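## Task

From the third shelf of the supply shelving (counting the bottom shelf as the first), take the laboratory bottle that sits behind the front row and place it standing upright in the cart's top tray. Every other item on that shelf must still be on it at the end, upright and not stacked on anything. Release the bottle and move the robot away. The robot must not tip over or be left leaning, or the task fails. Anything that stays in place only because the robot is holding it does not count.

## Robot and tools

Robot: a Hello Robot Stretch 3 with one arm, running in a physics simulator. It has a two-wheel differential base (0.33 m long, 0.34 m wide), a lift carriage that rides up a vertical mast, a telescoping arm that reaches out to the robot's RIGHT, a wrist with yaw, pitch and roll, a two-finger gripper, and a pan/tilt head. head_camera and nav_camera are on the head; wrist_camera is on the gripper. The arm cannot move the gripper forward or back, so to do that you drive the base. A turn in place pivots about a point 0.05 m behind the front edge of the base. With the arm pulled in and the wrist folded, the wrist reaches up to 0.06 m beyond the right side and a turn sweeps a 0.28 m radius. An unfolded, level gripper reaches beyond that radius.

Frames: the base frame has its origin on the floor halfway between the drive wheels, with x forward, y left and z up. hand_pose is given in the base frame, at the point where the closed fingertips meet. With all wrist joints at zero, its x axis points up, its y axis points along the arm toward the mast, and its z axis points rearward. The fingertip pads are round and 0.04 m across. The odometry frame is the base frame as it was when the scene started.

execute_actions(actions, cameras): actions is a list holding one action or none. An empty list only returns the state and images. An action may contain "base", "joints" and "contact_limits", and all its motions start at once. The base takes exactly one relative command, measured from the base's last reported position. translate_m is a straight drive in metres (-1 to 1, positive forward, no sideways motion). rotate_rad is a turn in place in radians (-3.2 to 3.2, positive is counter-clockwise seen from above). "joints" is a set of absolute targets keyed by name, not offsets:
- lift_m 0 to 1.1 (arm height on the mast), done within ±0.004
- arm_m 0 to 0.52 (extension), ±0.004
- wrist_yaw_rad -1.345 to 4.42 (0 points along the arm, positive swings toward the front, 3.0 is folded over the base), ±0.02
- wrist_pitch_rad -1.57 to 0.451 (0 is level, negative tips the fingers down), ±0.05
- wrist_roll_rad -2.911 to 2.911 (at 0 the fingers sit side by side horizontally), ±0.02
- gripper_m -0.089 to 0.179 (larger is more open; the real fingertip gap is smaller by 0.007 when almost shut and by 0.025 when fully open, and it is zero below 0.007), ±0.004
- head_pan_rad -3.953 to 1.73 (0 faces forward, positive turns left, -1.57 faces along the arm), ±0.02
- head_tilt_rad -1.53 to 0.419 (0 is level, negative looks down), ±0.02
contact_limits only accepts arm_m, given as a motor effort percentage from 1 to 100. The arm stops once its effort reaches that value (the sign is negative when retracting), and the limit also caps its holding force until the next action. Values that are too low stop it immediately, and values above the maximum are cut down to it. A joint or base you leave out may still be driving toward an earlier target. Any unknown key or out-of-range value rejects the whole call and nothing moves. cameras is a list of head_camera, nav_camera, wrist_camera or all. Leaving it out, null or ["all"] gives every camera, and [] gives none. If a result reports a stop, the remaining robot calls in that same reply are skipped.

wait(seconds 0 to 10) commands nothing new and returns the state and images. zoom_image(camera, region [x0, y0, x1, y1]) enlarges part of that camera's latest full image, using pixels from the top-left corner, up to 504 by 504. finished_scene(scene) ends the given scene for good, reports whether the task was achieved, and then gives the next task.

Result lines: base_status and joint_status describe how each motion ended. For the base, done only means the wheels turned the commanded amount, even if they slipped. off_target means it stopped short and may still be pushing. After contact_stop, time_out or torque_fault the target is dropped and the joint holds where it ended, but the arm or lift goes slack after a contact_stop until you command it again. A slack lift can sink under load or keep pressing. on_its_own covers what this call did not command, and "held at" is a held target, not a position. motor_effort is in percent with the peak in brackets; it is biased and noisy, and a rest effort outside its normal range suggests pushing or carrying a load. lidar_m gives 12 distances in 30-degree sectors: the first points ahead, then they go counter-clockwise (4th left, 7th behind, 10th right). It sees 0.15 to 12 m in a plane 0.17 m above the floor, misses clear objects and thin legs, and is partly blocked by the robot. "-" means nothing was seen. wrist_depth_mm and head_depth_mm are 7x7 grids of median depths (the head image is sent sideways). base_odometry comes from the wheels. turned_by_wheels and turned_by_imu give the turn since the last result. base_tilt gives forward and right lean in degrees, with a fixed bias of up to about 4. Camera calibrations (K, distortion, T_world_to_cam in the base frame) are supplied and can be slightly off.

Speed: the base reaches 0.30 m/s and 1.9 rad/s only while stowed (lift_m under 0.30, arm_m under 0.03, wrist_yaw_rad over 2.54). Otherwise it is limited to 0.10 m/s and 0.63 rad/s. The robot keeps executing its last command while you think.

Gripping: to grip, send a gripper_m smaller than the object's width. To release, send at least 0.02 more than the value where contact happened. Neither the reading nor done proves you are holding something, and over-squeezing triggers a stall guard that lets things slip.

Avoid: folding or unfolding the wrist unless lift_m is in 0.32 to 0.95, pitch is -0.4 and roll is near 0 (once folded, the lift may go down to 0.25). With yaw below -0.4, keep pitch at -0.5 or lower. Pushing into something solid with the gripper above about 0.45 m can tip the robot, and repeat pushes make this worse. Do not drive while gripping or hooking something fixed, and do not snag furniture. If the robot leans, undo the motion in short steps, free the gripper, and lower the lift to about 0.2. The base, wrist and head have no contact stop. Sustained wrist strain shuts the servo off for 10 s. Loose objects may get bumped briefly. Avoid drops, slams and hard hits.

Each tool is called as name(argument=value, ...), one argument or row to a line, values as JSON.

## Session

execute_actions(
  actions=[
    {"joints":{"head_tilt_rad":-0.4}},
  ],
)

Scene clock: 0.80 s.
base_odometry: x=+0.000 y=+0.000 heading=+0.000 (m, m, rad; odometry frame)
turned_by_wheels: +0.000 (rad since the last result)
turned_by_imu: +0.000 (rad since the last result)
base_tilt: forward=+1.1 right=+1.5 (deg)
lidar_m: 1.74 1.86 2.17 2.18 2.29 1.70 1.70 2.00 1.82 1.83 1.97 1.33
head_depth_mm: 1411 1504 1614 1631 1715 1606 1357 / 1440 1539 1663 1800 1945 1609 1357 / 1480 1583 1709 1844 1978 1681 1357 / 1513 1621 1768 1931 2070 1668 1366 / 1553 1663 1828 1990 2087 1690 1374 / 1602 1707 1864 2062 2176 1694 1383 / 1646 1776 1940 2139 2165 1690 1386
base_status: not commanded
joint_positions: lift_m=+0.529 arm_m=-0.001 wrist_yaw_rad=+2.980 wrist_pitch_rad=-0.343 wrist_roll_rad=-0.014 gripper_m=+0.037 head_pan_rad=+0.008 head_tilt_rad=-0.394
joint_status: all done
motor_effort: left_wheel=+0(0) right_wheel=+0(0) lift_m=+35(35) arm_m=-1(1) wrist_yaw_rad=+0(0) wrist_pitch_rad=+6(6) wrist_roll_rad=+1(0) gripper_m=-1(0) head_pan_rad=+0(0) head_tilt_rad=-2(21) (%)
hand_pose: x=+0.0163 y=+0.0862 z=+0.5585 quat_wxyz=(+0.176, +0.699, +0.065, +0.690) (m; base frame)
wrist_depth_mm: - - - - - - - / - - - - - - - / - - - - - - - / - - - - - - - / - - - - - - - / 837 832 - 816 844 822 857 / 708 711 701 708 704 699 696
pictures: head_camera (sideways: a quarter turn clockwise sets it upright), nav_camera (sideways: a quarter turn counterclockwise sets it upright), wrist_camera
camera_calibration (this result's frames):
head_camera: T_world_to_cam=[[-0.392325, 0.0398523, -0.918963, 1.22242], [0.0149129, 0.999205, 0.0369655, -0.0479524], [0.919706, 0.000798012, -0.392607, 0.466729], [0, 0, 0, 1]] pos_world=[0.0510485, -0.00117455, 1.30838]
nav_camera: T_world_to_cam=[[0.364219, 0.0122248, 0.931233, -1.17592], [0.00640335, -0.999923, 0.0106221, 0.0391832], [0.931291, 0.00209422, -0.364269, 0.429386], [0, 0, 0, 1]] pos_world=[0.0281587, 0.0526564, 1.25105]
wrist_camera: T_world_to_cam=[[0.977268, -0.209226, -0.0342367, 0.0209455], [-0.132094, -0.474593, -0.870237, 0.564539], [0.165828, 0.854977, -0.491442, 0.361595], [0, 0, 0, 1]] pos_world=[-0.00585961, -0.036847, 0.669703]
Images, in order (width x height): head_camera 896x504, nav_camera 672x504, wrist_camera 644x364.

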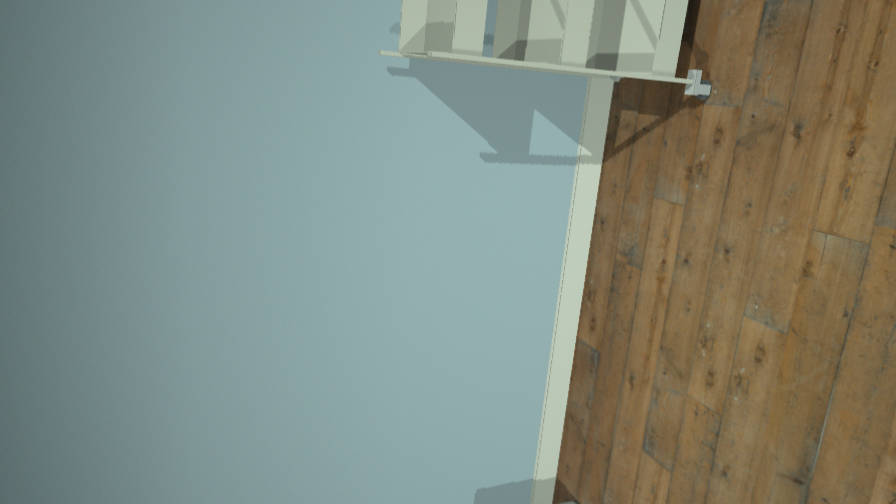

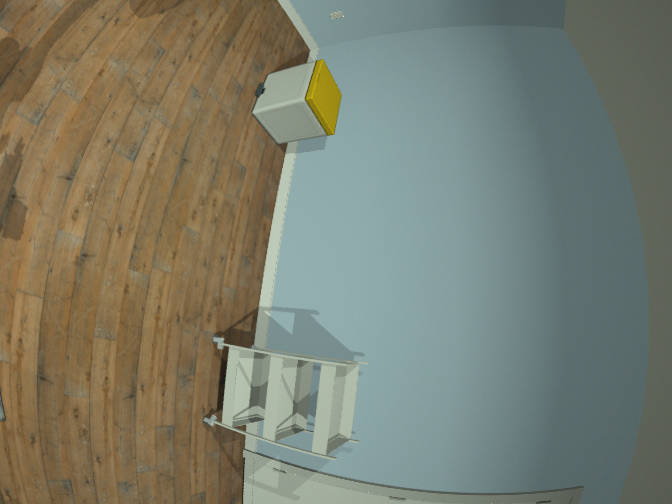

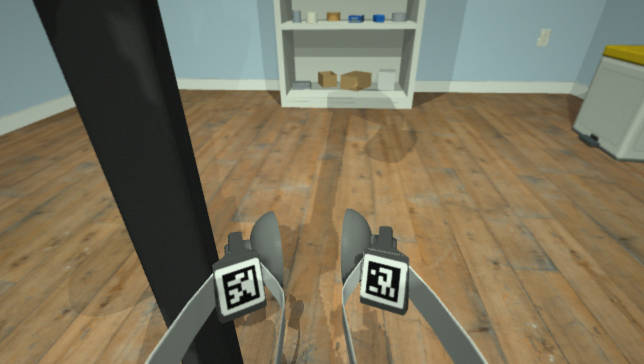

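execute_actions(
  actions=[
    {"joints":{"head_pan_rad":1.3,"head_tilt_rad":-0.2,"lift_m":0.4,"wrist_pitch_rad":-0.4,"wrist_yaw_rad":3.0}},
  ],
  cameras=["head_camera"],
)

execute_actions(
  actions=[
    {"joints":{"head_pan_rad":-0.4,"head_tilt_rad":-0.5,"lift_m":0.28}},
  ],
  cameras=["head_camera"],
)

Scene clock: 3.00 s.
base_odometry: x=+0.000 y=+0.000 heading=+0.000 (m, m, rad; odometry frame)
turned_by_wheels: +0.000 (rad since the last result)
turned_by_imu: +0.000 (rad since the last result)
base_tilt: forward=+1.1 right=+1.5 (deg)
lidar_m: 1.75 1.86 2.18 2.18 2.29 1.70 1.70 1.99 1.82 1.83 1.97 1.32
head_depth_mm: 2298 2384 2485 2644 2701 2070 1590 / 2289 2384 2487 2601 2695 2070 1588 / 2261 2240 2421 2615 2514 2067 1610 / 2231 2344 2459 2587 2505 2066 1602 / 2252 2349 2429 2599 2652 2086 1627 / 2238 2197 2380 2530 2559 2091 1614 / 2281 2377 2455 2583 2697 2139 1634
base_status: not commanded
joint_positions: lift_m=+0.401 arm_m=-0.001 wrist_yaw_rad=+2.998 wrist_pitch_rad=-0.416 wrist_roll_rad=-0.014 gripper_m=+0.037 head_pan_rad=+1.293 head_tilt_rad=-0.211
joint_status: all done
motor_effort: left_wheel=+0(0) right_wheel=+0(0) lift_m=+11(27) arm_m=-2(0) wrist_yaw_rad=+2(1) wrist_pitch_rad=+5(5) wrist_roll_rad=+1(1) gripper_m=-1(1) head_pan_rad=+3(41) head_tilt_rad=+5(16) (%)
hand_pose: x=+0.0110 y=+0.0783 z=+0.4140 quat_wxyz=(+0.195, +0.696, +0.098, +0.685) (m; base frame)
wrist_depth_mm: - - - - - - - / - - - - - - - / - - - - - - - / 940 927 932 919 925 899 907 / 740 746 - 743 747 742 729 / 625 628 - 627 649 622 630 / 537 538 539 554 536 533 533
pictures: head_camera (sideways: a quarter turn clockwise sets it upright)
camera_calibration (this result's frames):
head_camera: T_world_to_cam=[[-0.10101, -0.197759, -0.975033, 1.29387], [-0.956462, 0.289039, 0.0404628, -0.0465894], [0.273821, 0.936669, -0.218345, 0.243872], [0, 0, 0, 1]] pos_world=[0.0193561, 0.0409132, 1.3167]
Images, in order (width x height): head_camera 896x504.

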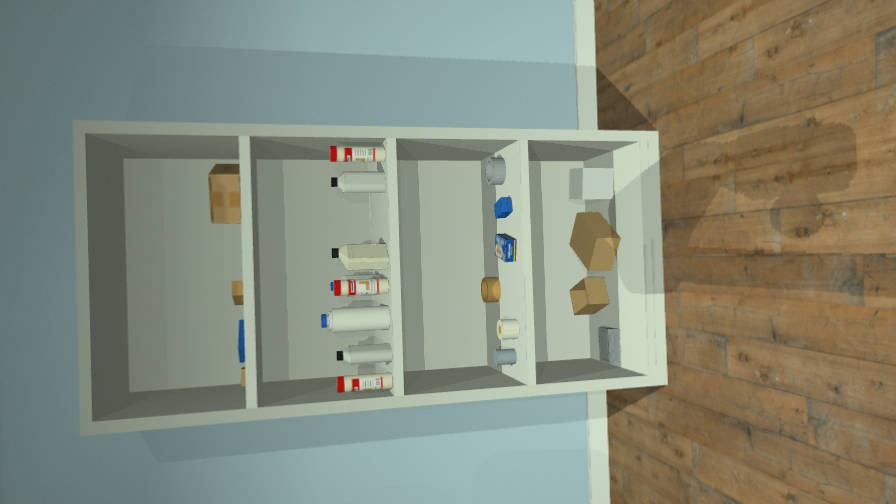

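Scene clock: 4.93 s.
base_odometry: x=+0.000 y=+0.000 heading=+0.000 (m, m, rad; odometry frame)
turned_by_wheels: +0.000 (rad since the last result)
turned_by_imu: +0.000 (rad since the last result)
base_tilt: forward=+1.1 right=+1.4 (deg)
lidar_m: 1.74 1.85 2.17 2.17 2.30 1.70 1.71 1.99 1.82 1.83 1.97 1.33
head_depth_mm: 1518 1653 1840 2026 1883 1523 1271 / 1496 1653 1783 1973 1909 1518 1280 / 1487 1629 1715 1781 1781 1531 1278 / 1461 1596 1687 1707 1789 1536 1284 / 1446 1586 1699 1895 1852 1533 1283 / 1430 1545 1701 1899 1916 1555 1285 / 1407 1535 1681 1864 1936 1549 1296
base_status: not commanded
joint_positions: lift_m=+0.281 arm_m=-0.001 wrist_yaw_rad=+2.998 wrist_pitch_rad=-0.416 wrist_roll_rad=-0.014 gripper_m=+0.037 head_pan_rad=-0.393 head_tilt_rad=-0.493
joint_status: all done
motor_effort: left_wheel=+0(0) right_wheel=+0(0) lift_m=+12(13) arm_m=+0(0) wrist_yaw_rad=+2(2) wrist_pitch_rad=+6(5) wrist_roll_rad=+0(1) gripper_m=+0(1) head_pan_rad=-2(39) head_tilt_rad=-3(16) (%)
hand_pose: x=+0.0109 y=+0.0783 z=+0.2939 quat_wxyz=(+0.195, +0.696, +0.098, +0.684) (m; base frame)
wrist_depth_mm: - - - - - - - / - - - - - - - / 964 - 951 959 927 923 925 / 711 730 710 707 714 709 711 / 568 594 - 579 574 575 574 / 491 488 - - 499 489 478 / 428 - - - 415 414 419
pictures: head_camera (sideways: a quarter turn clockwise sets it upright)
camera_calibration (this result's frames):
head_camera: T_world_to_cam=[[-0.427852, 0.223664, -0.875738, 1.16625], [0.406543, 0.912978, 0.0345538, -0.047197], [0.807258, -0.341242, -0.481548, 0.58315], [0, 0, 0, 1]] pos_world=[0.0474174, -0.0187635, 1.30378]
Images, in order (width x height): head_camera 896x504.

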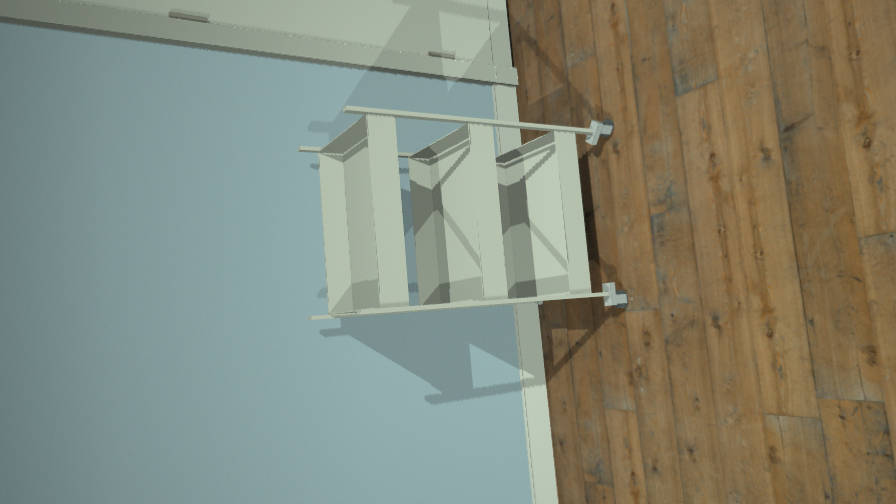

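execute_actions(
  actions=[
    {"base":{"rotate_rad":1.383}},
  ],
  cameras=[],
)

execute_actions(
  actions=[
    {"base":{"translate_m":1.0}},
  ],
  cameras=[],
)

execute_actions(
  actions=[
    {"base":{"translate_m":0.605}},
  ],
  cameras=[],
)

execute_actions(
  actions=[
    {"base":{"rotate_rad":1.51},"joints":{"head_pan_rad":-1.57,"head_tilt_rad":-0.35}},
  ],
  cameras=["head_camera"],
)

Scene clock: 7.50 s.
base_odometry: x=+0.000 y=+0.000 heading=+1.383 (m, m, rad; odometry frame)
turned_by_wheels: +1.383 (rad since the last result)
turned_by_imu: +1.362 (rad since the last result)
base_tilt: forward=+1.1 right=+1.4 (deg)
lidar_m: 2.18 2.63 1.73 1.70 1.83 1.86 1.83 1.94 1.36 1.33 1.85 1.96
head_depth_mm: 2456 2615 2666 2084 1885 1521 1271 / 2473 2723 2994 2547 1903 1530 1273 / 2415 2639 2867 2551 1914 1524 1271 / 2308 2543 2812 2547 1905 1525 1284 / 2254 2436 2582 2407 1909 1544 1271 / 1980 2242 2466 2395 1933 1553 1287 / 2092 2195 2345 2449 1943 1537 1290
base_status: done
joint_positions: lift_m=+0.281 arm_m=-0.001 wrist_yaw_rad=+2.998 wrist_pitch_rad=-0.416 wrist_roll_rad=-0.014 gripper_m=+0.037 head_pan_rad=-0.393 head_tilt_rad=-0.494
joint_status: not commanded
motor_effort: left_wheel=-2(12) right_wheel=+2(11) lift_m=+11(11) arm_m=-1(1) wrist_yaw_rad=+2(2) wrist_pitch_rad=+5(6) wrist_roll_rad=+1(1) gripper_m=-1(0) head_pan_rad=-3(2) head_tilt_rad=-3(2) (%)
hand_pose: x=+0.0109 y=+0.0783 z=+0.2939 quat_wxyz=(+0.195, +0.696, +0.098, +0.685) (m; base frame)
wrist_depth_mm: - - - - - - - / - - - - - - - / 946 - 932 933 949 909 916 / 710 720 708 724 718 711 733 / 591 580 - 580 578 572 573 / 489 490 - - 501 480 479 / 432 - - - 410 414 408
pictures: none
No camera images: the call's "cameras" was empty. Leave "cameras" out to get every camera's image.

Scene clock: 12.43 s.
base_odometry: x=+0.187 y=+0.982 heading=+1.383 (m, m, rad; odometry frame)
turned_by_wheels: +0.000 (rad since the last result)
turned_by_imu: +0.000 (rad since the last result)
base_tilt: forward=+1.1 right=+1.4 (deg)
lidar_m: 1.20 1.73 1.96 1.86 1.73 2.53 2.81 1.86 1.75 1.39 1.42 1.24
head_depth_mm: 1592 1745 1931 2184 1861 1515 1275 / 1536 1677 1868 2082 1904 1526 1279 / 1439 1583 1753 1934 1835 1521 1283 / 1220 1186 1413 1499 1717 1541 1281 / 1366 1447 1622 1517 1734 1552 1275 / 1328 1395 1565 1525 1665 1498 1284 / 1290 1327 1509 1459 1700 1481 1285
base_status: done
joint_positions: lift_m=+0.281 arm_m=-0.001 wrist_yaw_rad=+2.998 wrist_pitch_rad=-0.416 wrist_roll_rad=-0.014 gripper_m=+0.037 head_pan_rad=-0.393 head_tilt_rad=-0.494
joint_status: not commanded
motor_effort: left_wheel=-2(7) right_wheel=+2(9) lift_m=+12(12) arm_m=+0(0) wrist_yaw_rad=+1(2) wrist_pitch_rad=+6(6) wrist_roll_rad=+0(1) gripper_m=-1(0) head_pan_rad=-3(2) head_tilt_rad=-2(2) (%)
hand_pose: x=+0.0108 y=+0.0783 z=+0.2939 quat_wxyz=(+0.195, +0.696, +0.098, +0.685) (m; base frame)
wrist_depth_mm: - - - - - - - / - - - - - - - / 940 - 941 932 934 906 932 / 723 719 716 730 709 705 704 / 589 565 - 576 577 575 573 / 497 487 - - 499 484 487 / 429 - - - 420 420 415
pictures: none
No camera images: the call's "cameras" was empty. Leave "cameras" out to get every camera's image.

Scene clock: 16.13 s.
base_odometry: x=+0.300 y=+1.577 heading=+1.383 (m, m, rad; odometry frame)
turned_by_wheels: +0.000 (rad since the last result)
turned_by_imu: +0.000 (rad since the last result)
base_tilt: forward=+1.1 right=+1.5 (deg)
lidar_m: 0.76 0.63 1.60 1.87 1.99 2.74 3.40 2.18 1.92 1.39 0.77 0.73
head_depth_mm: 741 776 698 831 938 978 1190 / 869 926 687 713 1058 955 1196 / 906 984 919 711 1130 929 1203 / 869 944 867 644 1134 881 1183 / 842 907 580 612 1144 887 1151 / 817 881 571 590 1127 915 1130 / 792 846 719 593 1098 914 798
base_status: done
joint_positions: lift_m=+0.281 arm_m=-0.001 wrist_yaw_rad=+2.998 wrist_pitch_rad=-0.416 wrist_roll_rad=-0.014 gripper_m=+0.037 head_pan_rad=-0.393 head_tilt_rad=-0.495
joint_status: not commanded
motor_effort: left_wheel=-2(6) right_wheel=+2(9) lift_m=+12(12) arm_m=+0(0) wrist_yaw_rad=+1(1) wrist_pitch_rad=+6(6) wrist_roll_rad=+0(0) gripper_m=+0(0) head_pan_rad=-3(3) head_tilt_rad=-2(2) (%)
hand_pose: x=+0.0108 y=+0.0783 z=+0.2939 quat_wxyz=(+0.195, +0.696, +0.098, +0.685) (m; base frame)
wrist_depth_mm: - - - - - - - / - - - - - - - / 937 - 940 974 938 920 958 / 728 702 712 711 716 712 706 / 582 575 - 587 581 581 555 / 496 492 - - 503 486 477 / 432 - - - 415 412 414
pictures: none
No camera images: the call's "cameras" was empty. Leave "cameras" out to get every camera's image.

Scene clock: 18.40 s.
base_odometry: x=+0.300 y=+1.577 heading=+2.893 (m, m, rad; odometry frame)
turned_by_wheels: +1.510 (rad since the last result)
turned_by_imu: +1.487 (rad since the last result)
base_tilt: forward=+1.1 right=+1.5 (deg)
lidar_m: 1.87 1.95 2.25 3.38 2.18 1.94 1.39 0.77 0.73 0.74 0.63 1.48
head_depth_mm: 708 892 945 712 640 1027 827 / 690 890 943 590 612 1033 808 / 678 893 935 602 628 1031 831 / 667 886 933 727 650 999 836 / 657 889 574 600 625 1040 812 / 647 883 948 607 624 1041 834 / 639 870 902 604 608 865 800
base_status: done
joint_positions: lift_m=+0.281 arm_m=-0.001 wrist_yaw_rad=+2.998 wrist_pitch_rad=-0.416 wrist_roll_rad=-0.014 gripper_m=+0.037 head_pan_rad=-1.563 head_tilt_rad=-0.358
joint_status: all done
motor_effort: left_wheel=-2(13) right_wheel=+2(12) lift_m=+12(11) arm_m=-1(1) wrist_yaw_rad=+1(1) wrist_pitch_rad=+6(6) wrist_roll_rad=+0(1) gripper_m=+0(1) head_pan_rad=-3(36) head_tilt_rad=+3(14) (%)
hand_pose: x=+0.0108 y=+0.0783 z=+0.2939 quat_wxyz=(+0.195, +0.696, +0.098, +0.685) (m; base frame)
wrist_depth_mm: - - - - - - - / - - - - - - - / 943 - 931 914 920 928 917 / 705 720 719 707 698 702 708 / 580 580 - 578 573 576 568 / 493 495 - - 494 477 477 / 433 - - - 415 418 413
pictures: head_camera (sideways: a quarter turn clockwise sets it upright)
camera_calibration (this result's frames):
head_camera: T_world_to_cam=[[0.040081, 0.359089, -0.932442, 1.23738], [0.999196, -0.0134983, 0.0377522, -0.0549825], [0.000970018, -0.933206, -0.359341, 0.429043], [0, 0, 0, 1]] pos_world=[0.00492673, -0.0446859, 1.31003]
Images, in order (width x height): head_camera 896x504.

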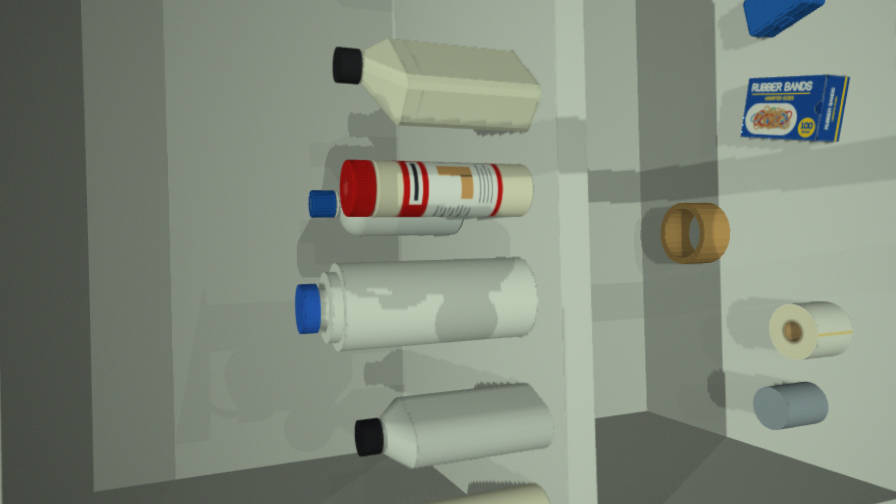

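execute_actions(
  actions=[
    {"joints":{"lift_m":0.6},"base":{"translate_m":-0.035}},
  ],
  cameras=[],
)

execute_actions(
  actions=[
    {"joints":{"wrist_yaw_rad":0.0,"gripper_m":0.078}},
  ],
  cameras=[],
)

execute_actions(
  actions=[
    {"joints":{"wrist_pitch_rad":0.0,"lift_m":1.065,"arm_m":0.1}},
  ],
  cameras=["wrist_camera"],
)

Scene clock: 22.63 s.
base_odometry: x=+0.334 y=+1.568 heading=+2.892 (m, m, rad; odometry frame)
turned_by_wheels: +0.000 (rad since the last result)
turned_by_imu: +0.001 (rad since the last result)
base_tilt: forward=+1.1 right=+1.4 (deg)
lidar_m: 1.91 1.98 2.30 3.40 2.17 1.90 1.36 1.44 0.75 0.72 0.64 1.47
head_depth_mm: 706 892 956 810 640 1026 828 / 692 892 938 587 621 1028 808 / 676 890 958 682 628 1033 813 / 665 886 932 613 651 1002 832 / 656 885 609 598 621 1038 819 / 649 891 932 784 634 1043 817 / 639 881 934 577 599 960 835
base_status: done
joint_positions: lift_m=+0.599 arm_m=-0.001 wrist_yaw_rad=+2.999 wrist_pitch_rad=-0.417 wrist_roll_rad=-0.014 gripper_m=+0.037 head_pan_rad=-1.563 head_tilt_rad=-0.358
joint_status: all done
motor_effort: left_wheel=-2(13) right_wheel=+2(7) lift_m=+55(57) arm_m=+0(2) wrist_yaw_rad=+1(1) wrist_pitch_rad=+6(6) wrist_roll_rad=+0(1) gripper_m=+0(0) head_pan_rad=-2(3) head_tilt_rad=+3(4) (%)
hand_pose: x=+0.0108 y=+0.0782 z=+0.6121 quat_wxyz=(+0.195, +0.696, +0.098, +0.685) (m; base frame)
wrist_depth_mm: - - - - - - - / - - - - - - - / - - - - - - - / - - - - - - - / - - - - - - - / 857 855 - 838 866 852 846 / 736 732 733 737 758 736 743
pictures: none
No camera images: the call's "cameras" was empty. Leave "cameras" out to get every camera's image.

Scene clock: 25.13 s.
base_odometry: x=+0.334 y=+1.568 heading=+2.892 (m, m, rad; odometry frame)
turned_by_wheels: +0.000 (rad since the last result)
turned_by_imu: +0.000 (rad since the last result)
base_tilt: forward=+1.1 right=+1.5 (deg)
lidar_m: 1.91 1.99 2.30 3.39 2.17 1.90 1.36 1.44 0.74 0.73 0.64 1.47
head_depth_mm: 707 890 958 812 640 1026 826 / 694 892 938 589 620 1028 808 / 679 889 958 683 629 1029 809 / 667 886 935 613 651 996 833 / 656 885 608 598 621 1040 817 / 649 887 933 784 631 1041 819 / 639 885 927 577 598 961 830
base_status: not commanded
joint_positions: lift_m=+0.599 arm_m=-0.001 wrist_yaw_rad=+0.003 wrist_pitch_rad=-0.417 wrist_roll_rad=-0.014 gripper_m=+0.078 head_pan_rad=-1.563 head_tilt_rad=-0.358
joint_status: all done
motor_effort: left_wheel=-2(2) right_wheel=+2(2) lift_m=+55(56) arm_m=-2(1) wrist_yaw_rad=-2(1) wrist_pitch_rad=+6(6) wrist_roll_rad=+1(1) gripper_m=+0(77) head_pan_rad=-3(3) head_tilt_rad=+2(3) (%)
hand_pose: x=-0.0209 y=-0.3686 z=+0.6121 quat_wxyz=(+0.697, +0.148, -0.687, -0.145) (m; base frame)
wrist_depth_mm: 429 635 657 676 676 664 535 / 413 585 657 605 665 638 487 / 407 402 429 450 399 428 449 / 363 364 361 367 366 375 376 / 425 622 908 835 790 718 533 / 469 570 759 742 702 738 540 / 729 625 660 656 662 651 631
pictures: none
No camera images: the call's "cameras" was empty. Leave "cameras" out to get every camera's image.

Scene clock: 30.20 s.
base_odometry: x=+0.334 y=+1.568 heading=+2.892 (m, m, rad; odometry frame)
turned_by_wheels: +0.000 (rad since the last result)
turned_by_imu: +0.001 (rad since the last result)
base_tilt: forward=+1.1 right=+1.5 (deg)
lidar_m: 1.91 1.98 2.30 3.39 2.16 1.91 1.36 1.44 0.75 0.72 0.64 1.48
head_depth_mm: 708 883 - - - 1022 828 / 693 885 - - - 1025 808 / 679 889 - - - 999 812 / 667 892 933 777 651 998 832 / 656 888 608 595 622 1043 811 / 649 886 934 784 631 1047 819 / 639 885 931 576 597 962 834
base_status: not commanded
joint_positions: lift_m=+1.064 arm_m=+0.100 wrist_yaw_rad=+0.002 wrist_pitch_rad=-0.022 wrist_roll_rad=-0.014 gripper_m=+0.078 head_pan_rad=-1.563 head_tilt_rad=-0.358
joint_status: all done
motor_effort: left_wheel=-2(2) right_wheel=+2(2) lift_m=+55(56) arm_m=+2(3) wrist_yaw_rad=-2(2) wrist_pitch_rad=+7(4) wrist_roll_rad=+0(1) gripper_m=+1(0) head_pan_rad=-2(3) head_tilt_rad=+3(3) (%)
hand_pose: x=-0.0210 y=-0.5003 z=+1.1730 quat_wxyz=(+0.712, +0.009, -0.702, -0.008) (m; base frame)
wrist_depth_mm: 424 542 594 598 597 610 524 / 425 601 614 619 626 633 527 / 424 620 628 635 644 647 531 / 418 534 278 659 662 663 534 / 255 528 280 266 286 637 535 / 247 409 411 282 344 449 449 / 252 289 280 293 274 346 330
pictures: wrist_camera
camera_calibration (this result's frames):
wrist_camera: T_world_to_cam=[[-0.998281, 0.033831, -0.0478676, 0.0518336], [0.0534705, 0.191014, -0.98013, 1.28184], [-0.0240154, -0.981004, -0.192495, -0.101931], [0, 0, 0, 1]] pos_world=[-0.0192442, -0.346598, 1.23923]
Images, in order (width x height): wrist_camera 644x364.

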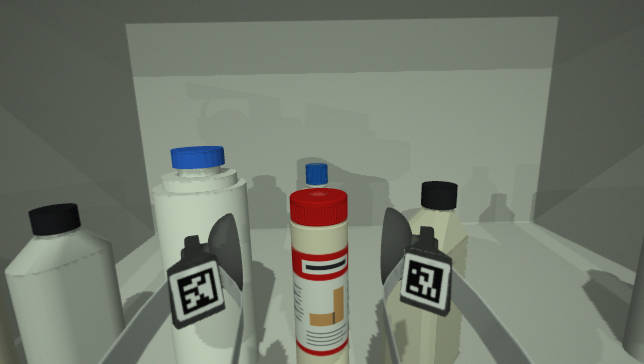

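execute_actions(
  actions=[
    {"joints":{"lift_m":1.057,"gripper_m":0.072},"base":{"translate_m":-0.01}},
  ],
  cameras=[],
)

execute_actions(
  actions=[
    {"joints":{"arm_m":0.185}},
  ],
  cameras=["wrist_camera"],
)

Scene clock: 32.70 s.
base_odometry: x=+0.344 y=+1.566 heading=+2.892 (m, m, rad; odometry frame)
turned_by_wheels: +0.000 (rad since the last result)
turned_by_imu: +0.000 (rad since the last result)
base_tilt: forward=+1.0 right=+1.5 (deg)
lidar_m: 1.92 1.99 2.31 3.39 2.16 1.90 1.35 1.44 0.74 0.72 0.65 1.48
head_depth_mm: 710 885 - - - 1011 825 / 696 889 - - - 1028 810 / 680 888 934 - - 996 810 / 670 887 935 - 655 995 836 / 659 889 922 600 621 1039 817 / 647 884 922 736 624 1042 818 / 640 882 939 581 599 977 835
base_status: done
joint_positions: lift_m=+1.058 arm_m=+0.100 wrist_yaw_rad=+0.002 wrist_pitch_rad=-0.022 wrist_roll_rad=-0.014 gripper_m=+0.072 head_pan_rad=-1.563 head_tilt_rad=-0.358
joint_status: all done
motor_effort: left_wheel=-2(8) right_wheel=+2(4) lift_m=+12(47) arm_m=+2(2) wrist_yaw_rad=-1(1) wrist_pitch_rad=+8(7) wrist_roll_rad=+1(0) gripper_m=+0(38) head_pan_rad=-3(3) head_tilt_rad=+3(3) (%)
hand_pose: x=-0.0210 y=-0.5003 z=+1.1668 quat_wxyz=(+0.712, +0.009, -0.702, -0.008) (m; base frame)
wrist_depth_mm: 437 562 598 601 609 607 513 / 434 601 624 623 620 633 516 / 430 626 627 639 638 646 515 / 418 517 644 647 642 669 526 / 255 521 553 269 283 620 519 / 254 430 438 282 275 442 410 / 254 286 290 291 273 336 320
pictures: none
No camera images: the call's "cameras" was empty. Leave "cameras" out to get every camera's image.

Scene clock: 34.53 s.
base_odometry: x=+0.344 y=+1.566 heading=+2.892 (m, m, rad; odometry frame)
turned_by_wheels: +0.000 (rad since the last result)
turned_by_imu: +0.000 (rad since the last result)
base_tilt: forward=+1.1 right=+1.5 (deg)
lidar_m: 1.92 2.00 2.31 3.39 2.15 1.89 1.35 1.45 0.74 0.72 0.65 1.47
head_depth_mm: 709 882 977 - 641 1023 825 / 690 879 - - 636 1031 808 / 679 889 - - 1138 1028 809 / 668 889 929 738 652 997 832 / 660 886 925 606 623 1037 816 / 649 883 922 739 626 1042 813 / 640 882 940 582 597 979 834
base_status: not commanded
joint_positions: lift_m=+1.058 arm_m=+0.185 wrist_yaw_rad=+0.002 wrist_pitch_rad=-0.022 wrist_roll_rad=-0.014 gripper_m=+0.072 head_pan_rad=-1.563 head_tilt_rad=-0.358
joint_status: all done
motor_effort: left_wheel=-2(3) right_wheel=+2(2) lift_m=+12(12) arm_m=+2(2) wrist_yaw_rad=-1(1) wrist_pitch_rad=+7(7) wrist_roll_rad=+1(1) gripper_m=+0(0) head_pan_rad=-2(3) head_tilt_rad=+3(3) (%)
hand_pose: x=-0.0211 y=-0.5853 z=+1.1668 quat_wxyz=(+0.712, +0.009, -0.702, -0.008) (m; base frame)
wrist_depth_mm: 440 516 518 520 535 528 513 / 434 530 528 540 544 549 519 / 427 541 552 545 564 570 520 / 420 182 567 573 580 591 524 / 389 170 375 182 594 523 529 / 394 172 403 179 415 205 428 / 339 180 227 185 182 317 333
pictures: wrist_camera
camera_calibration (this result's frames):
wrist_camera: T_world_to_cam=[[-0.998278, 0.0338903, -0.0478758, 0.0544391], [0.0534843, 0.19078, -0.980175, 1.29192], [-0.0240846, -0.981048, -0.192264, -0.186808], [0, 0, 0, 1]] pos_world=[-0.0192515, -0.431586, 1.233]
Images, in order (width x height): wrist_camera 644x364.

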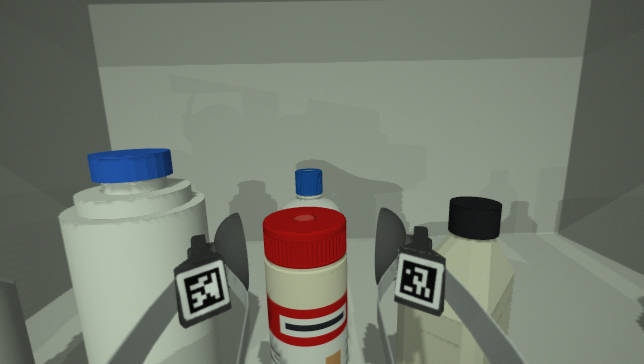

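execute_actions(
  actions=[
    {"base":{"translate_m":0.006}},
  ],
  cameras=[],
)

execute_actions(
  actions=[
    {"joints":{"arm_m":0.235}},
  ],
  cameras=["wrist_camera"],
)

Scene clock: 35.80 s.
base_odometry: x=+0.338 y=+1.567 heading=+2.892 (m, m, rad; odometry frame)
turned_by_wheels: +0.000 (rad since the last result)
turned_by_imu: +0.000 (rad since the last result)
base_tilt: forward=+1.1 right=+1.5 (deg)
lidar_m: 1.91 1.98 2.30 3.39 2.16 1.90 1.35 1.45 0.74 0.72 0.64 1.47
head_depth_mm: 708 881 982 - 639 1025 830 / 693 886 - - 630 1030 811 / 679 888 - - 1134 1035 809 / 668 891 922 744 651 1002 835 / 658 886 918 598 621 1039 815 / 650 885 932 741 627 1045 817 / 641 883 933 579 597 979 834
base_status: done
joint_positions: lift_m=+1.058 arm_m=+0.185 wrist_yaw_rad=+0.002 wrist_pitch_rad=-0.022 wrist_roll_rad=-0.014 gripper_m=+0.072 head_pan_rad=-1.563 head_tilt_rad=-0.358
joint_status: not commanded
motor_effort: left_wheel=-2(5) right_wheel=+2(7) lift_m=+12(12) arm_m=+3(2) wrist_yaw_rad=-1(1) wrist_pitch_rad=+8(7) wrist_roll_rad=+1(0) gripper_m=+0(1) head_pan_rad=-4(3) head_tilt_rad=+3(3) (%)
hand_pose: x=-0.0211 y=-0.5853 z=+1.1668 quat_wxyz=(+0.712, +0.009, -0.702, -0.008) (m; base frame)
wrist_depth_mm: 433 510 515 521 533 529 520 / 429 535 530 538 539 554 524 / 421 546 547 554 565 567 525 / 409 181 569 572 583 589 529 / 393 168 582 181 587 207 523 / 409 172 436 178 419 195 431 / 352 182 317 186 187 321 334
pictures: none
No camera images: the call's "cameras" was empty. Leave "cameras" out to get every camera's image.

Scene clock: 37.27 s.
base_odometry: x=+0.338 y=+1.567 heading=+2.892 (m, m, rad; odometry frame)
turned_by_wheels: +0.000 (rad since the last result)
turned_by_imu: +0.000 (rad since the last result)
base_tilt: forward=+1.1 right=+1.5 (deg)
lidar_m: 1.91 1.99 2.30 3.40 2.15 1.90 1.35 1.44 0.74 0.72 0.64 1.47
head_depth_mm: 710 884 975 759 640 1023 828 / 693 883 - 610 630 1026 811 / 681 887 - - 630 1037 808 / 668 883 924 733 631 1000 835 / 659 889 921 599 622 1034 813 / 648 886 934 740 626 1050 820 / 641 885 927 580 597 975 833
base_status: not commanded
joint_positions: lift_m=+1.058 arm_m=+0.235 wrist_yaw_rad=+0.002 wrist_pitch_rad=-0.022 wrist_roll_rad=-0.014 gripper_m=+0.072 head_pan_rad=-1.563 head_tilt_rad=-0.358
joint_status: all done
motor_effort: left_wheel=-2(2) right_wheel=+2(2) lift_m=+12(12) arm_m=+2(3) wrist_yaw_rad=-1(1) wrist_pitch_rad=+7(7) wrist_roll_rad=+1(0) gripper_m=-1(1) head_pan_rad=-2(2) head_tilt_rad=+3(3) (%)
hand_pose: x=-0.0211 y=-0.6353 z=+1.1668 quat_wxyz=(+0.712, +0.009, -0.702, -0.008) (m; base frame)
wrist_depth_mm: 430 464 476 473 478 490 481 / 427 479 491 489 497 496 505 / 425 499 509 510 522 519 517 / 130 161 525 522 522 534 520 / 129 138 545 288 552 522 514 / 118 129 402 123 422 155 422 / 122 131 325 126 340 138 318
pictures: wrist_camera
camera_calibration (this result's frames):
wrist_camera: T_world_to_cam=[[-0.998278, 0.0338995, -0.0478759, 0.0561373], [0.0534862, 0.19078, -0.980175, 1.30146], [-0.0240936, -0.981047, -0.192264, -0.235861], [0, 0, 0, 1]] pos_world=[-0.0192524, -0.481587, 1.233]
Images, in order (width x height): wrist_camera 644x364.

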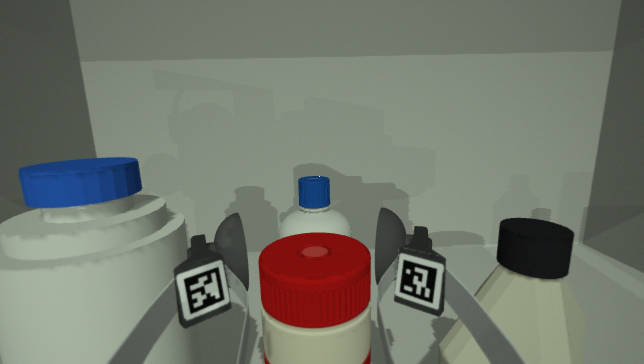

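execute_actions(
  actions=[
    {"joints":{"gripper_m":0.02}},
  ],
  cameras=[],
)

execute_actions(
  actions=[
    {"joints":{"lift_m":1.085}},
  ],
  cameras=[],
)

execute_actions(
  actions=[
    {"joints":{"arm_m":0.06}},
  ],
  cameras=[],
)

execute_actions(
  actions=[
    {"base":{"translate_m":-0.225}},
  ],
  cameras=["wrist_camera"],
)

Scene clock: 38.47 s.
base_odometry: x=+0.338 y=+1.567 heading=+2.892 (m, m, rad; odometry frame)
turned_by_wheels: +0.000 (rad since the last result)
turned_by_imu: +0.000 (rad since the last result)
base_tilt: forward=+1.1 right=+1.5 (deg)
lidar_m: 1.91 1.99 2.30 3.39 2.16 1.90 1.35 1.44 0.74 0.72 0.64 1.47
head_depth_mm: 707 891 980 762 639 1021 826 / 696 883 - 610 626 1024 811 / 681 891 - - 629 1032 809 / 669 889 - 730 633 1003 831 / 657 890 922 599 621 1039 816 / 647 885 931 741 624 1036 817 / 641 882 930 579 597 972 828
base_status: not commanded
joint_positions: lift_m=+1.058 arm_m=+0.235 wrist_yaw_rad=+0.001 wrist_pitch_rad=-0.020 wrist_roll_rad=-0.014 gripper_m=+0.021 head_pan_rad=-1.563 head_tilt_rad=-0.358
joint_status: all done
motor_effort: left_wheel=-3(3) right_wheel=+2(2) lift_m=+12(12) arm_m=+2(2) wrist_yaw_rad=+0(1) wrist_pitch_rad=+7(7) wrist_roll_rad=+1(0) gripper_m=-14(90) head_pan_rad=-3(3) head_tilt_rad=+2(4) (%)
hand_pose: x=-0.0213 y=-0.6354 z=+1.1673 quat_wxyz=(+0.712, +0.008, -0.702, -0.007) (m; base frame)
wrist_depth_mm: 432 473 470 477 473 489 487 / 426 492 489 490 496 498 504 / 422 507 500 513 518 524 514 / 129 157 522 518 529 545 531 / 129 139 540 293 543 529 509 / 118 132 131 123 - 155 431 / 121 131 332 123 341 137 319
pictures: none
No camera images: the call's "cameras" was empty. Leave "cameras" out to get every camera's image.

Scene clock: 39.50 s.
base_odometry: x=+0.338 y=+1.567 heading=+2.892 (m, m, rad; odometry frame)
turned_by_wheels: +0.000 (rad since the last result)
turned_by_imu: +0.000 (rad since the last result)
base_tilt: forward=+1.1 right=+1.5 (deg)
lidar_m: 1.91 1.99 2.30 3.40 2.15 1.90 1.35 1.45 0.74 0.72 0.65 1.47
head_depth_mm: 708 875 959 808 642 1026 829 / 695 876 - 602 627 1025 807 / 681 874 - 609 646 1030 810 / 669 877 - 690 652 1002 834 / 657 884 919 599 622 1040 816 / 649 884 934 740 626 1043 820 / 642 886 930 580 600 971 833
base_status: not commanded
joint_positions: lift_m=+1.084 arm_m=+0.235 wrist_yaw_rad=+0.001 wrist_pitch_rad=-0.043 wrist_roll_rad=-0.014 gripper_m=+0.021 head_pan_rad=-1.563 head_tilt_rad=-0.358
joint_status: all done
motor_effort: left_wheel=-3(2) right_wheel=+3(3) lift_m=+58(62) arm_m=+2(3) wrist_yaw_rad=-1(1) wrist_pitch_rad=+14(15) wrist_roll_rad=+0(0) gripper_m=-13(14) head_pan_rad=-2(3) head_tilt_rad=+3(3) (%)
hand_pose: x=-0.0213 y=-0.6346 z=+1.1877 quat_wxyz=(+0.712, +0.016, -0.702, -0.015) (m; base frame)
wrist_depth_mm: 425 470 470 473 475 477 476 / 423 486 489 491 491 495 499 / 420 500 502 504 507 519 514 / 417 519 537 517 533 531 527 / 135 151 543 309 548 547 534 / 128 139 131 122 - 167 457 / 123 131 352 122 361 155 352
pictures: none
No camera images: the call's "cameras" was empty. Leave "cameras" out to get every camera's image.

Scene clock: 42.03 s.
base_odometry: x=+0.338 y=+1.567 heading=+2.892 (m, m, rad; odometry frame)
turned_by_wheels: +0.000 (rad since the last result)
turned_by_imu: +0.000 (rad since the last result)
base_tilt: forward=+1.1 right=+1.5 (deg)
lidar_m: 1.91 1.99 2.30 3.40 2.16 1.90 1.35 1.45 0.74 0.72 0.65 1.48
head_depth_mm: 709 - - - - 1007 831 / 693 880 - - - 994 809 / 678 884 - - - 968 811 / 669 884 - - 619 998 835 / 659 887 922 599 621 1033 813 / 650 885 933 739 626 1038 816 / 639 886 928 580 598 975 832
base_status: not commanded
joint_positions: lift_m=+1.084 arm_m=+0.060 wrist_yaw_rad=+0.001 wrist_pitch_rad=-0.044 wrist_roll_rad=-0.014 gripper_m=+0.021 head_pan_rad=-1.563 head_tilt_rad=-0.358
joint_status: all done
motor_effort: left_wheel=-3(3) right_wheel=+2(2) lift_m=+58(58) arm_m=-3(2) wrist_yaw_rad=+0(1) wrist_pitch_rad=+14(14) wrist_roll_rad=+1(1) gripper_m=-13(13) head_pan_rad=-3(3) head_tilt_rad=+4(3) (%)
hand_pose: x=-0.0213 y=-0.4603 z=+1.1875 quat_wxyz=(+0.712, +0.016, -0.702, -0.015) (m; base frame)
wrist_depth_mm: 428 553 615 622 627 622 527 / 428 629 642 653 664 660 528 / 430 626 672 679 685 686 523 / 421 589 305 692 711 720 529 / 306 573 301 465 333 645 524 / 295 337 130 123 - 460 346 / 313 317 327 123 330 356 341
pictures: none
No camera images: the call's "cameras" was empty. Leave "cameras" out to get every camera's image.

Scene clock: 45.43 s.
base_odometry: x=+0.556 y=+1.512 heading=+2.892 (m, m, rad; odometry frame)
turned_by_wheels: +0.000 (rad since the last result)
turned_by_imu: +0.001 (rad since the last result)
base_tilt: forward=+1.1 right=+1.4 (deg)
lidar_m: 2.13 2.21 2.89 3.39 2.06 1.68 1.13 1.44 0.61 0.71 0.79 0.78
head_depth_mm: 706 - - - - 875 806 / 694 886 - - - 951 831 / 678 884 - - - 965 830 / 669 887 - - 618 1037 834 / 658 887 941 615 642 1039 816 / 650 884 932 587 615 1009 841 / 639 886 937 788 627 1051 840
base_status: done
joint_positions: lift_m=+1.084 arm_m=+0.060 wrist_yaw_rad=+0.001 wrist_pitch_rad=-0.044 wrist_roll_rad=-0.014 gripper_m=+0.021 head_pan_rad=-1.563 head_tilt_rad=-0.358
joint_status: not commanded
motor_effort: left_wheel=-2(8) right_wheel=+2(3) lift_m=+57(58) arm_m=-4(3) wrist_yaw_rad=+0(0) wrist_pitch_rad=+14(14) wrist_roll_rad=+0(1) gripper_m=-13(13) head_pan_rad=-3(2) head_tilt_rad=+3(4) (%)
hand_pose: x=-0.0213 y=-0.4603 z=+1.1875 quat_wxyz=(+0.712, +0.016, -0.702, -0.015) (m; base frame)
wrist_depth_mm: 587 599 605 628 615 410 279 / 638 648 650 646 643 412 282 / 661 665 667 670 670 416 285 / 665 674 684 704 694 422 285 / 464 584 327 673 316 316 286 / 343 451 130 122 - 329 285 / 348 377 329 123 333 331 291
pictures: wrist_camera
camera_calibration (this result's frames):
wrist_camera: T_world_to_cam=[[-0.998244, 0.0359338, -0.0471014, 0.050952], [0.0536681, 0.211788, -0.975841, 1.29287], [-0.0250901, -0.976655, -0.213344, -0.0331482], [0, 0, 0, 1]] pos_world=[-0.0193553, -0.30802, 1.25697]
Images, in order (width x height): wrist_camera 644x364.

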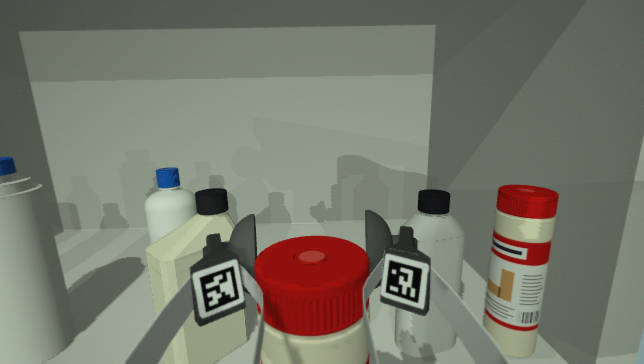

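execute_actions(
  actions=[
    {"base":{"translate_m":-0.008}},
  ],
  cameras=[],
)

execute_actions(
  actions=[
    {"joints":{"arm_m":0.235}},
  ],
  cameras=[],
)

execute_actions(
  actions=[
    {"joints":{"lift_m":1.062}},
  ],
  cameras=[],
)

execute_actions(
  actions=[
    {"joints":{"gripper_m":0.075}},
  ],
  cameras=[],
)

execute_actions(
  actions=[
    {"joints":{"arm_m":0.06}},
  ],
  cameras=["wrist_camera"],
)

execute_actions(
  actions=[
    {"base":{"translate_m":0.233},"joints":{"gripper_m":0.055}},
  ],
  cameras=["wrist_camera"],
)

Scene clock: 47.23 s.
base_odometry: x=+0.564 y=+1.510 heading=+2.892 (m, m, rad; odometry frame)
turned_by_wheels: +0.000 (rad since the last result)
turned_by_imu: +0.000 (rad since the last result)
base_tilt: forward=+1.1 right=+1.4 (deg)
lidar_m: 2.14 2.21 2.90 3.37 2.06 1.66 1.12 1.44 0.61 0.71 0.80 0.79
head_depth_mm: 697 - - - - 846 804 / 692 878 - - - 955 832 / 679 883 - - - 967 833 / 668 888 - - 620 1030 836 / 658 888 949 637 650 1038 810 / 645 883 933 584 610 1010 839 / 642 883 929 764 628 1050 846
base_status: done
joint_positions: lift_m=+1.084 arm_m=+0.060 wrist_yaw_rad=+0.001 wrist_pitch_rad=-0.044 wrist_roll_rad=-0.014 gripper_m=+0.021 head_pan_rad=-1.563 head_tilt_rad=-0.358
joint_status: not commanded
motor_effort: left_wheel=-2(8) right_wheel=+2(5) lift_m=+58(58) arm_m=-3(4) wrist_yaw_rad=-1(1) wrist_pitch_rad=+14(14) wrist_roll_rad=+1(0) gripper_m=-13(13) head_pan_rad=-3(2) head_tilt_rad=+3(3) (%)
hand_pose: x=-0.0213 y=-0.4603 z=+1.1875 quat_wxyz=(+0.712, +0.016, -0.702, -0.015) (m; base frame)
wrist_depth_mm: 584 594 615 618 594 396 270 / 640 642 641 643 648 395 272 / 654 661 663 670 684 405 272 / 676 684 686 708 683 381 274 / 595 589 335 661 317 319 277 / 353 438 130 123 - 326 278 / 347 370 339 123 336 328 291
pictures: none
No camera images: the call's "cameras" was empty. Leave "cameras" out to get every camera's image.

Scene clock: 49.77 s.
base_odometry: x=+0.564 y=+1.510 heading=+2.892 (m, m, rad; odometry frame)
turned_by_wheels: +0.000 (rad since the last result)
turned_by_imu: +0.000 (rad since the last result)
base_tilt: forward=+1.1 right=+1.5 (deg)
lidar_m: 2.14 2.22 2.91 3.40 2.06 1.66 1.12 1.44 0.61 0.71 0.80 0.79
head_depth_mm: 697 810 753 618 627 842 804 / 693 873 - 602 623 1030 832 / 684 871 - 727 646 1030 829 / 671 876 - 689 652 1034 831 / 660 887 951 642 650 1036 809 / 647 881 940 582 611 1006 836 / 642 882 927 764 629 1052 843
base_status: not commanded
joint_positions: lift_m=+1.084 arm_m=+0.235 wrist_yaw_rad=+0.001 wrist_pitch_rad=-0.044 wrist_roll_rad=-0.014 gripper_m=+0.021 head_pan_rad=-1.563 head_tilt_rad=-0.358
joint_status: all done
motor_effort: left_wheel=-2(2) right_wheel=+2(2) lift_m=+58(57) arm_m=+3(2) wrist_yaw_rad=-1(0) wrist_pitch_rad=+14(14) wrist_roll_rad=+1(1) gripper_m=-13(13) head_pan_rad=-3(3) head_tilt_rad=+4(3) (%)
hand_pose: x=-0.0213 y=-0.6346 z=+1.1875 quat_wxyz=(+0.712, +0.016, -0.702, -0.015) (m; base frame)
wrist_depth_mm: 461 461 469 476 472 396 273 / 477 480 489 493 496 404 273 / 497 499 503 506 507 403 275 / 517 520 526 532 532 407 276 / 524 536 544 540 556 407 278 / 287 338 130 122 - 413 255 / 152 162 368 123 363 151 155
pictures: none
No camera images: the call's "cameras" was empty. Leave "cameras" out to get every camera's image.

Scene clock: 50.73 s.
base_odometry: x=+0.564 y=+1.510 heading=+2.892 (m, m, rad; odometry frame)
turned_by_wheels: +0.000 (rad since the last result)
turned_by_imu: +0.000 (rad since the last result)
base_tilt: forward=+1.1 right=+1.5 (deg)
lidar_m: 2.14 2.22 2.91 3.40 2.06 1.66 1.12 1.44 0.61 0.71 0.80 0.79
head_depth_mm: 697 790 805 609 627 845 806 / 694 886 - 609 625 1026 830 / 679 879 - 722 643 1031 831 / 669 887 - 730 621 1039 835 / 661 886 946 643 649 1038 808 / 648 889 941 581 609 1007 839 / 642 884 929 766 627 1046 846
base_status: not commanded
joint_positions: lift_m=+1.063 arm_m=+0.235 wrist_yaw_rad=+0.001 wrist_pitch_rad=-0.039 wrist_roll_rad=-0.014 gripper_m=+0.021 head_pan_rad=-1.563 head_tilt_rad=-0.358
joint_status: all done
motor_effort: left_wheel=-2(2) right_wheel=+2(2) lift_m=+12(50) arm_m=+2(3) wrist_yaw_rad=-1(0) wrist_pitch_rad=+13(14) wrist_roll_rad=+0(1) gripper_m=-13(13) head_pan_rad=-2(3) head_tilt_rad=+2(3) (%)
hand_pose: x=-0.0213 y=-0.6347 z=+1.1675 quat_wxyz=(+0.712, +0.014, -0.702, -0.014) (m; base frame)
wrist_depth_mm: 464 472 472 472 481 397 274 / 482 484 493 494 496 401 274 / 497 497 501 511 505 404 274 / 511 514 533 532 535 410 275 / 292 535 537 544 548 410 264 / 148 325 130 123 - 158 140 / 142 155 344 122 333 140 138
pictures: none
No camera images: the call's "cameras" was empty. Leave "cameras" out to get every camera's image.

Scene clock: 51.77 s.
base_odometry: x=+0.564 y=+1.510 heading=+2.892 (m, m, rad; odometry frame)
turned_by_wheels: +0.000 (rad since the last result)
turned_by_imu: +0.000 (rad since the last result)
base_tilt: forward=+1.1 right=+1.5 (deg)
lidar_m: 2.14 2.21 2.91 3.39 2.06 1.66 1.12 1.44 0.61 0.71 0.80 0.79
head_depth_mm: 696 791 805 611 625 844 801 / 693 881 - 612 625 1029 830 / 680 883 - 723 648 1032 832 / 670 885 - 727 622 1033 836 / 660 888 943 643 648 1037 809 / 649 884 944 583 610 1012 842 / 639 887 926 766 630 1046 844
base_status: not commanded
joint_positions: lift_m=+1.063 arm_m=+0.235 wrist_yaw_rad=+0.001 wrist_pitch_rad=-0.024 wrist_roll_rad=-0.014 gripper_m=+0.075 head_pan_rad=-1.563 head_tilt_rad=-0.358
joint_status: all done
motor_effort: left_wheel=-2(2) right_wheel=+2(2) lift_m=+12(13) arm_m=+2(2) wrist_yaw_rad=-1(0) wrist_pitch_rad=+8(13) wrist_roll_rad=+1(0) gripper_m=+0(78) head_pan_rad=-2(3) head_tilt_rad=+4(3) (%)
hand_pose: x=-0.0213 y=-0.6352 z=+1.1713 quat_wxyz=(+0.712, +0.009, -0.702, -0.009) (m; base frame)
wrist_depth_mm: 464 462 468 477 478 399 270 / 482 480 487 497 498 408 274 / 500 505 512 505 522 404 273 / 512 513 519 523 523 407 273 / 411 539 535 533 550 413 265 / 149 244 133 126 427 163 141 / 144 160 332 124 344 144 139
pictures: none
No camera images: the call's "cameras" was empty. Leave "cameras" out to get every camera's image.

Scene clock: 54.30 s.
base_odometry: x=+0.564 y=+1.510 heading=+2.892 (m, m, rad; odometry frame)
turned_by_wheels: +0.000 (rad since the last result)
turned_by_imu: +0.000 (rad since the last result)
base_tilt: forward=+1.1 right=+1.4 (deg)
lidar_m: 2.14 2.21 2.90 3.39 2.07 1.66 1.12 1.44 0.61 0.71 0.80 0.79
head_depth_mm: 696 790 - - - 918 802 / 694 889 937 - - - 832 / 680 887 937 - - - 831 / 665 886 934 - 1133 1038 837 / 656 886 949 627 648 1041 810 / 649 887 943 581 611 1008 840 / 641 884 930 764 625 1046 841
base_status: not commanded
joint_positions: lift_m=+1.063 arm_m=+0.060 wrist_yaw_rad=+0.001 wrist_pitch_rad=-0.023 wrist_roll_rad=-0.014 gripper_m=+0.075 head_pan_rad=-1.563 head_tilt_rad=-0.358
joint_status: all done
motor_effort: left_wheel=-3(3) right_wheel=+2(2) lift_m=+12(12) arm_m=-4(3) wrist_yaw_rad=-1(0) wrist_pitch_rad=+8(8) wrist_roll_rad=+0(1) gripper_m=-1(1) head_pan_rad=-3(3) head_tilt_rad=+4(3) (%)
hand_pose: x=-0.0213 y=-0.4609 z=+1.1716 quat_wxyz=(+0.712, +0.009, -0.702, -0.008) (m; base frame)
wrist_depth_mm: 596 605 620 629 595 392 269 / 642 654 646 660 651 400 275 / 667 672 668 672 664 404 274 / 673 679 695 685 672 358 275 / 606 573 611 305 314 309 276 / 357 438 449 315 414 324 276 / 343 326 330 320 330 323 285
pictures: wrist_camera
camera_calibration (this result's frames):
wrist_camera: T_world_to_cam=[[-0.998243, 0.0349464, -0.0478486, 0.0506482], [0.0536788, 0.19148, -0.980028, 1.27304], [-0.0250864, -0.980874, -0.193019, -0.0629586], [0, 0, 0, 1]] pos_world=[-0.0193556, -0.307286, 1.23789]
Images, in order (width x height): wrist_camera 644x364.

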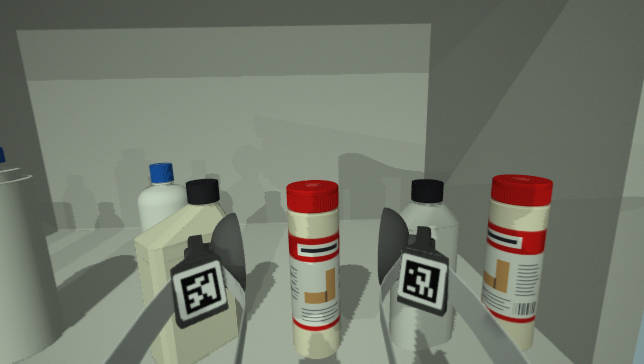

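Scene clock: 57.60 s.
base_odometry: x=+0.338 y=+1.567 heading=+2.892 (m, m, rad; odometry frame)
turned_by_wheels: +0.000 (rad since the last result)
turned_by_imu: +0.000 (rad since the last result)
base_tilt: forward=+1.1 right=+1.4 (deg)
lidar_m: 1.91 1.99 2.30 3.38 2.15 1.90 1.35 1.44 0.74 0.72 0.65 1.47
head_depth_mm: 707 881 - - - 958 830 / 692 890 937 - - - 806 / 679 892 931 - - - 811 / 669 892 933 - 1131 982 831 / 657 887 919 595 620 1038 819 / 649 887 933 738 625 1045 816 / 641 882 930 579 597 974 832
base_status: done
joint_positions: lift_m=+1.063 arm_m=+0.060 wrist_yaw_rad=+0.001 wrist_pitch_rad=-0.023 wrist_roll_rad=-0.014 gripper_m=+0.055 head_pan_rad=-1.563 head_tilt_rad=-0.358
joint_status: all done
motor_effort: left_wheel=-2(4) right_wheel=+2(6) lift_m=+13(13) arm_m=-2(4) wrist_yaw_rad=+0(0) wrist_pitch_rad=+8(8) wrist_roll_rad=+1(0) gripper_m=-1(72) head_pan_rad=-2(3) head_tilt_rad=+3(4) (%)
hand_pose: x=-0.0213 y=-0.4609 z=+1.1716 quat_wxyz=(+0.712, +0.009, -0.702, -0.008) (m; base frame)
wrist_depth_mm: 433 553 626 641 641 648 520 / 430 638 643 645 663 662 526 / 428 623 666 683 677 691 531 / 413 582 308 699 693 709 500 / 296 326 302 484 318 532 328 / 286 335 - 453 329 335 334 / 307 318 320 348 318 324 332
pictures: wrist_camera
camera_calibration (this result's frames):
wrist_camera: T_world_to_cam=[[-0.998243, 0.0349464, -0.0478486, 0.0506481], [0.0536788, 0.19148, -0.980028, 1.27304], [-0.0250864, -0.980874, -0.193019, -0.0629586], [0, 0, 0, 1]] pos_world=[-0.0193556, -0.307286, 1.23789]
Images, in order (width x height): wrist_camera 644x364.

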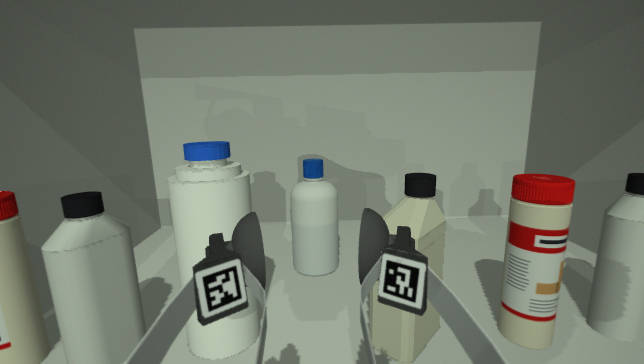

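execute_actions(
  actions=[
    {"joints":{"arm_m":0.33},"contact_limits":{"arm_m":10}},
  ],
  cameras=["wrist_camera","nav_camera"],
)

Scene clock: 61.00 s.
base_odometry: x=+0.338 y=+1.567 heading=+2.892 (m, m, rad; odometry frame)
turned_by_wheels: +0.000 (rad since the last result)
turned_by_imu: +0.001 (rad since the last result)
base_tilt: forward=+1.1 right=+1.5 (deg)
lidar_m: 1.91 1.98 2.30 3.41 2.16 1.90 1.35 1.45 0.74 0.73 0.65 1.47
head_depth_mm: 707 880 978 761 640 1027 823 / 694 881 958 596 627 1034 808 / 681 882 - 684 646 1027 809 / 669 890 - 761 650 1001 834 / 659 885 922 600 622 1040 811 / 648 887 934 741 624 1043 818 / 641 881 932 578 598 974 830
base_status: not commanded
joint_positions: lift_m=+1.063 arm_m=+0.330 wrist_yaw_rad=+0.001 wrist_pitch_rad=-0.023 wrist_roll_rad=-0.014 gripper_m=+0.055 head_pan_rad=-1.563 head_tilt_rad=-0.358
joint_status: all done
motor_effort: left_wheel=-3(3) right_wheel=+2(2) lift_m=+14(12) arm_m=+2(3) wrist_yaw_rad=+0(0) wrist_pitch_rad=+7(8) wrist_roll_rad=+1(1) gripper_m=+0(0) head_pan_rad=-3(3) head_tilt_rad=+3(5) (%)
contact_limits: arm_m 10 (drawing in: default 18, maximum 29; extending or still: default 24, maximum 39)
hand_pose: x=-0.0213 y=-0.7303 z=+1.1717 quat_wxyz=(+0.712, +0.008, -0.702, -0.008) (m; base frame)
wrist_depth_mm: 383 383 388 391 394 396 397 / 394 396 395 406 408 411 416 / 405 408 413 420 423 423 426 / 414 418 425 433 433 434 437 / 418 440 438 217 445 457 454 / 415 451 - 200 445 441 441 / 358 355 345 200 342 343 340
pictures: nav_camera (sideways: a quarter turn counterclockwise sets it upright), wrist_camera
camera_calibration (this result's frames):
nav_camera: T_world_to_cam=[[0.0119639, -0.330556, 0.943711, -1.19006], [-0.999926, -0.00601498, 0.0105697, 0.0453896], [0.00218253, -0.943767, -0.330603, 0.391241], [0, 0, 0, 1]] pos_world=[0.0587702, -0.0238686, 1.25194]
wrist_camera: T_world_to_cam=[[-0.998243, 0.0349243, -0.0478647, 0.0600691], [0.053679, 0.191036, -0.980114, 1.32451], [-0.0250859, -0.980962, -0.192575, -0.327713], [0, 0, 0, 1]] pos_world=[-0.0193555, -0.576601, 1.23793]
Images, in order (width x height): nav_camera 672x504, wrist_camera 644x364.

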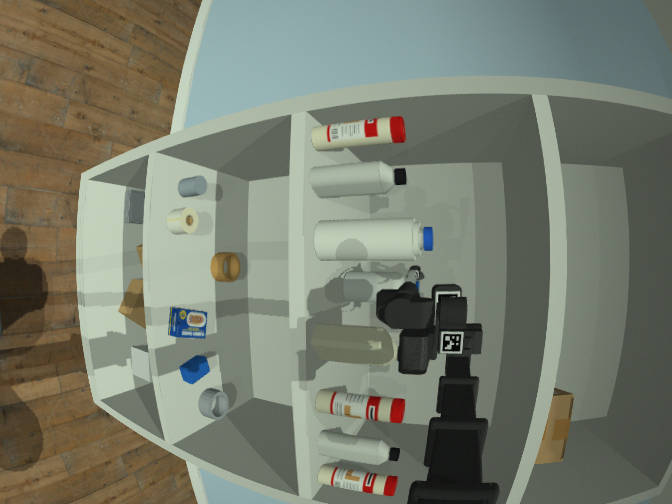

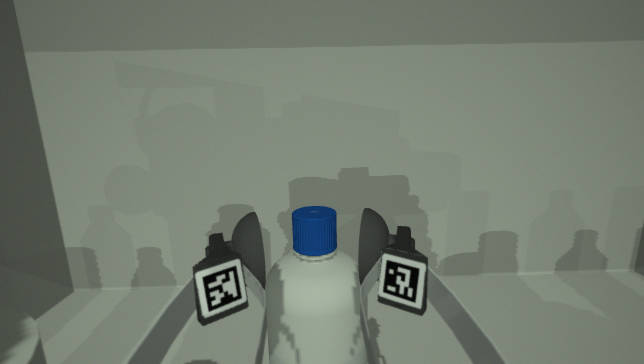

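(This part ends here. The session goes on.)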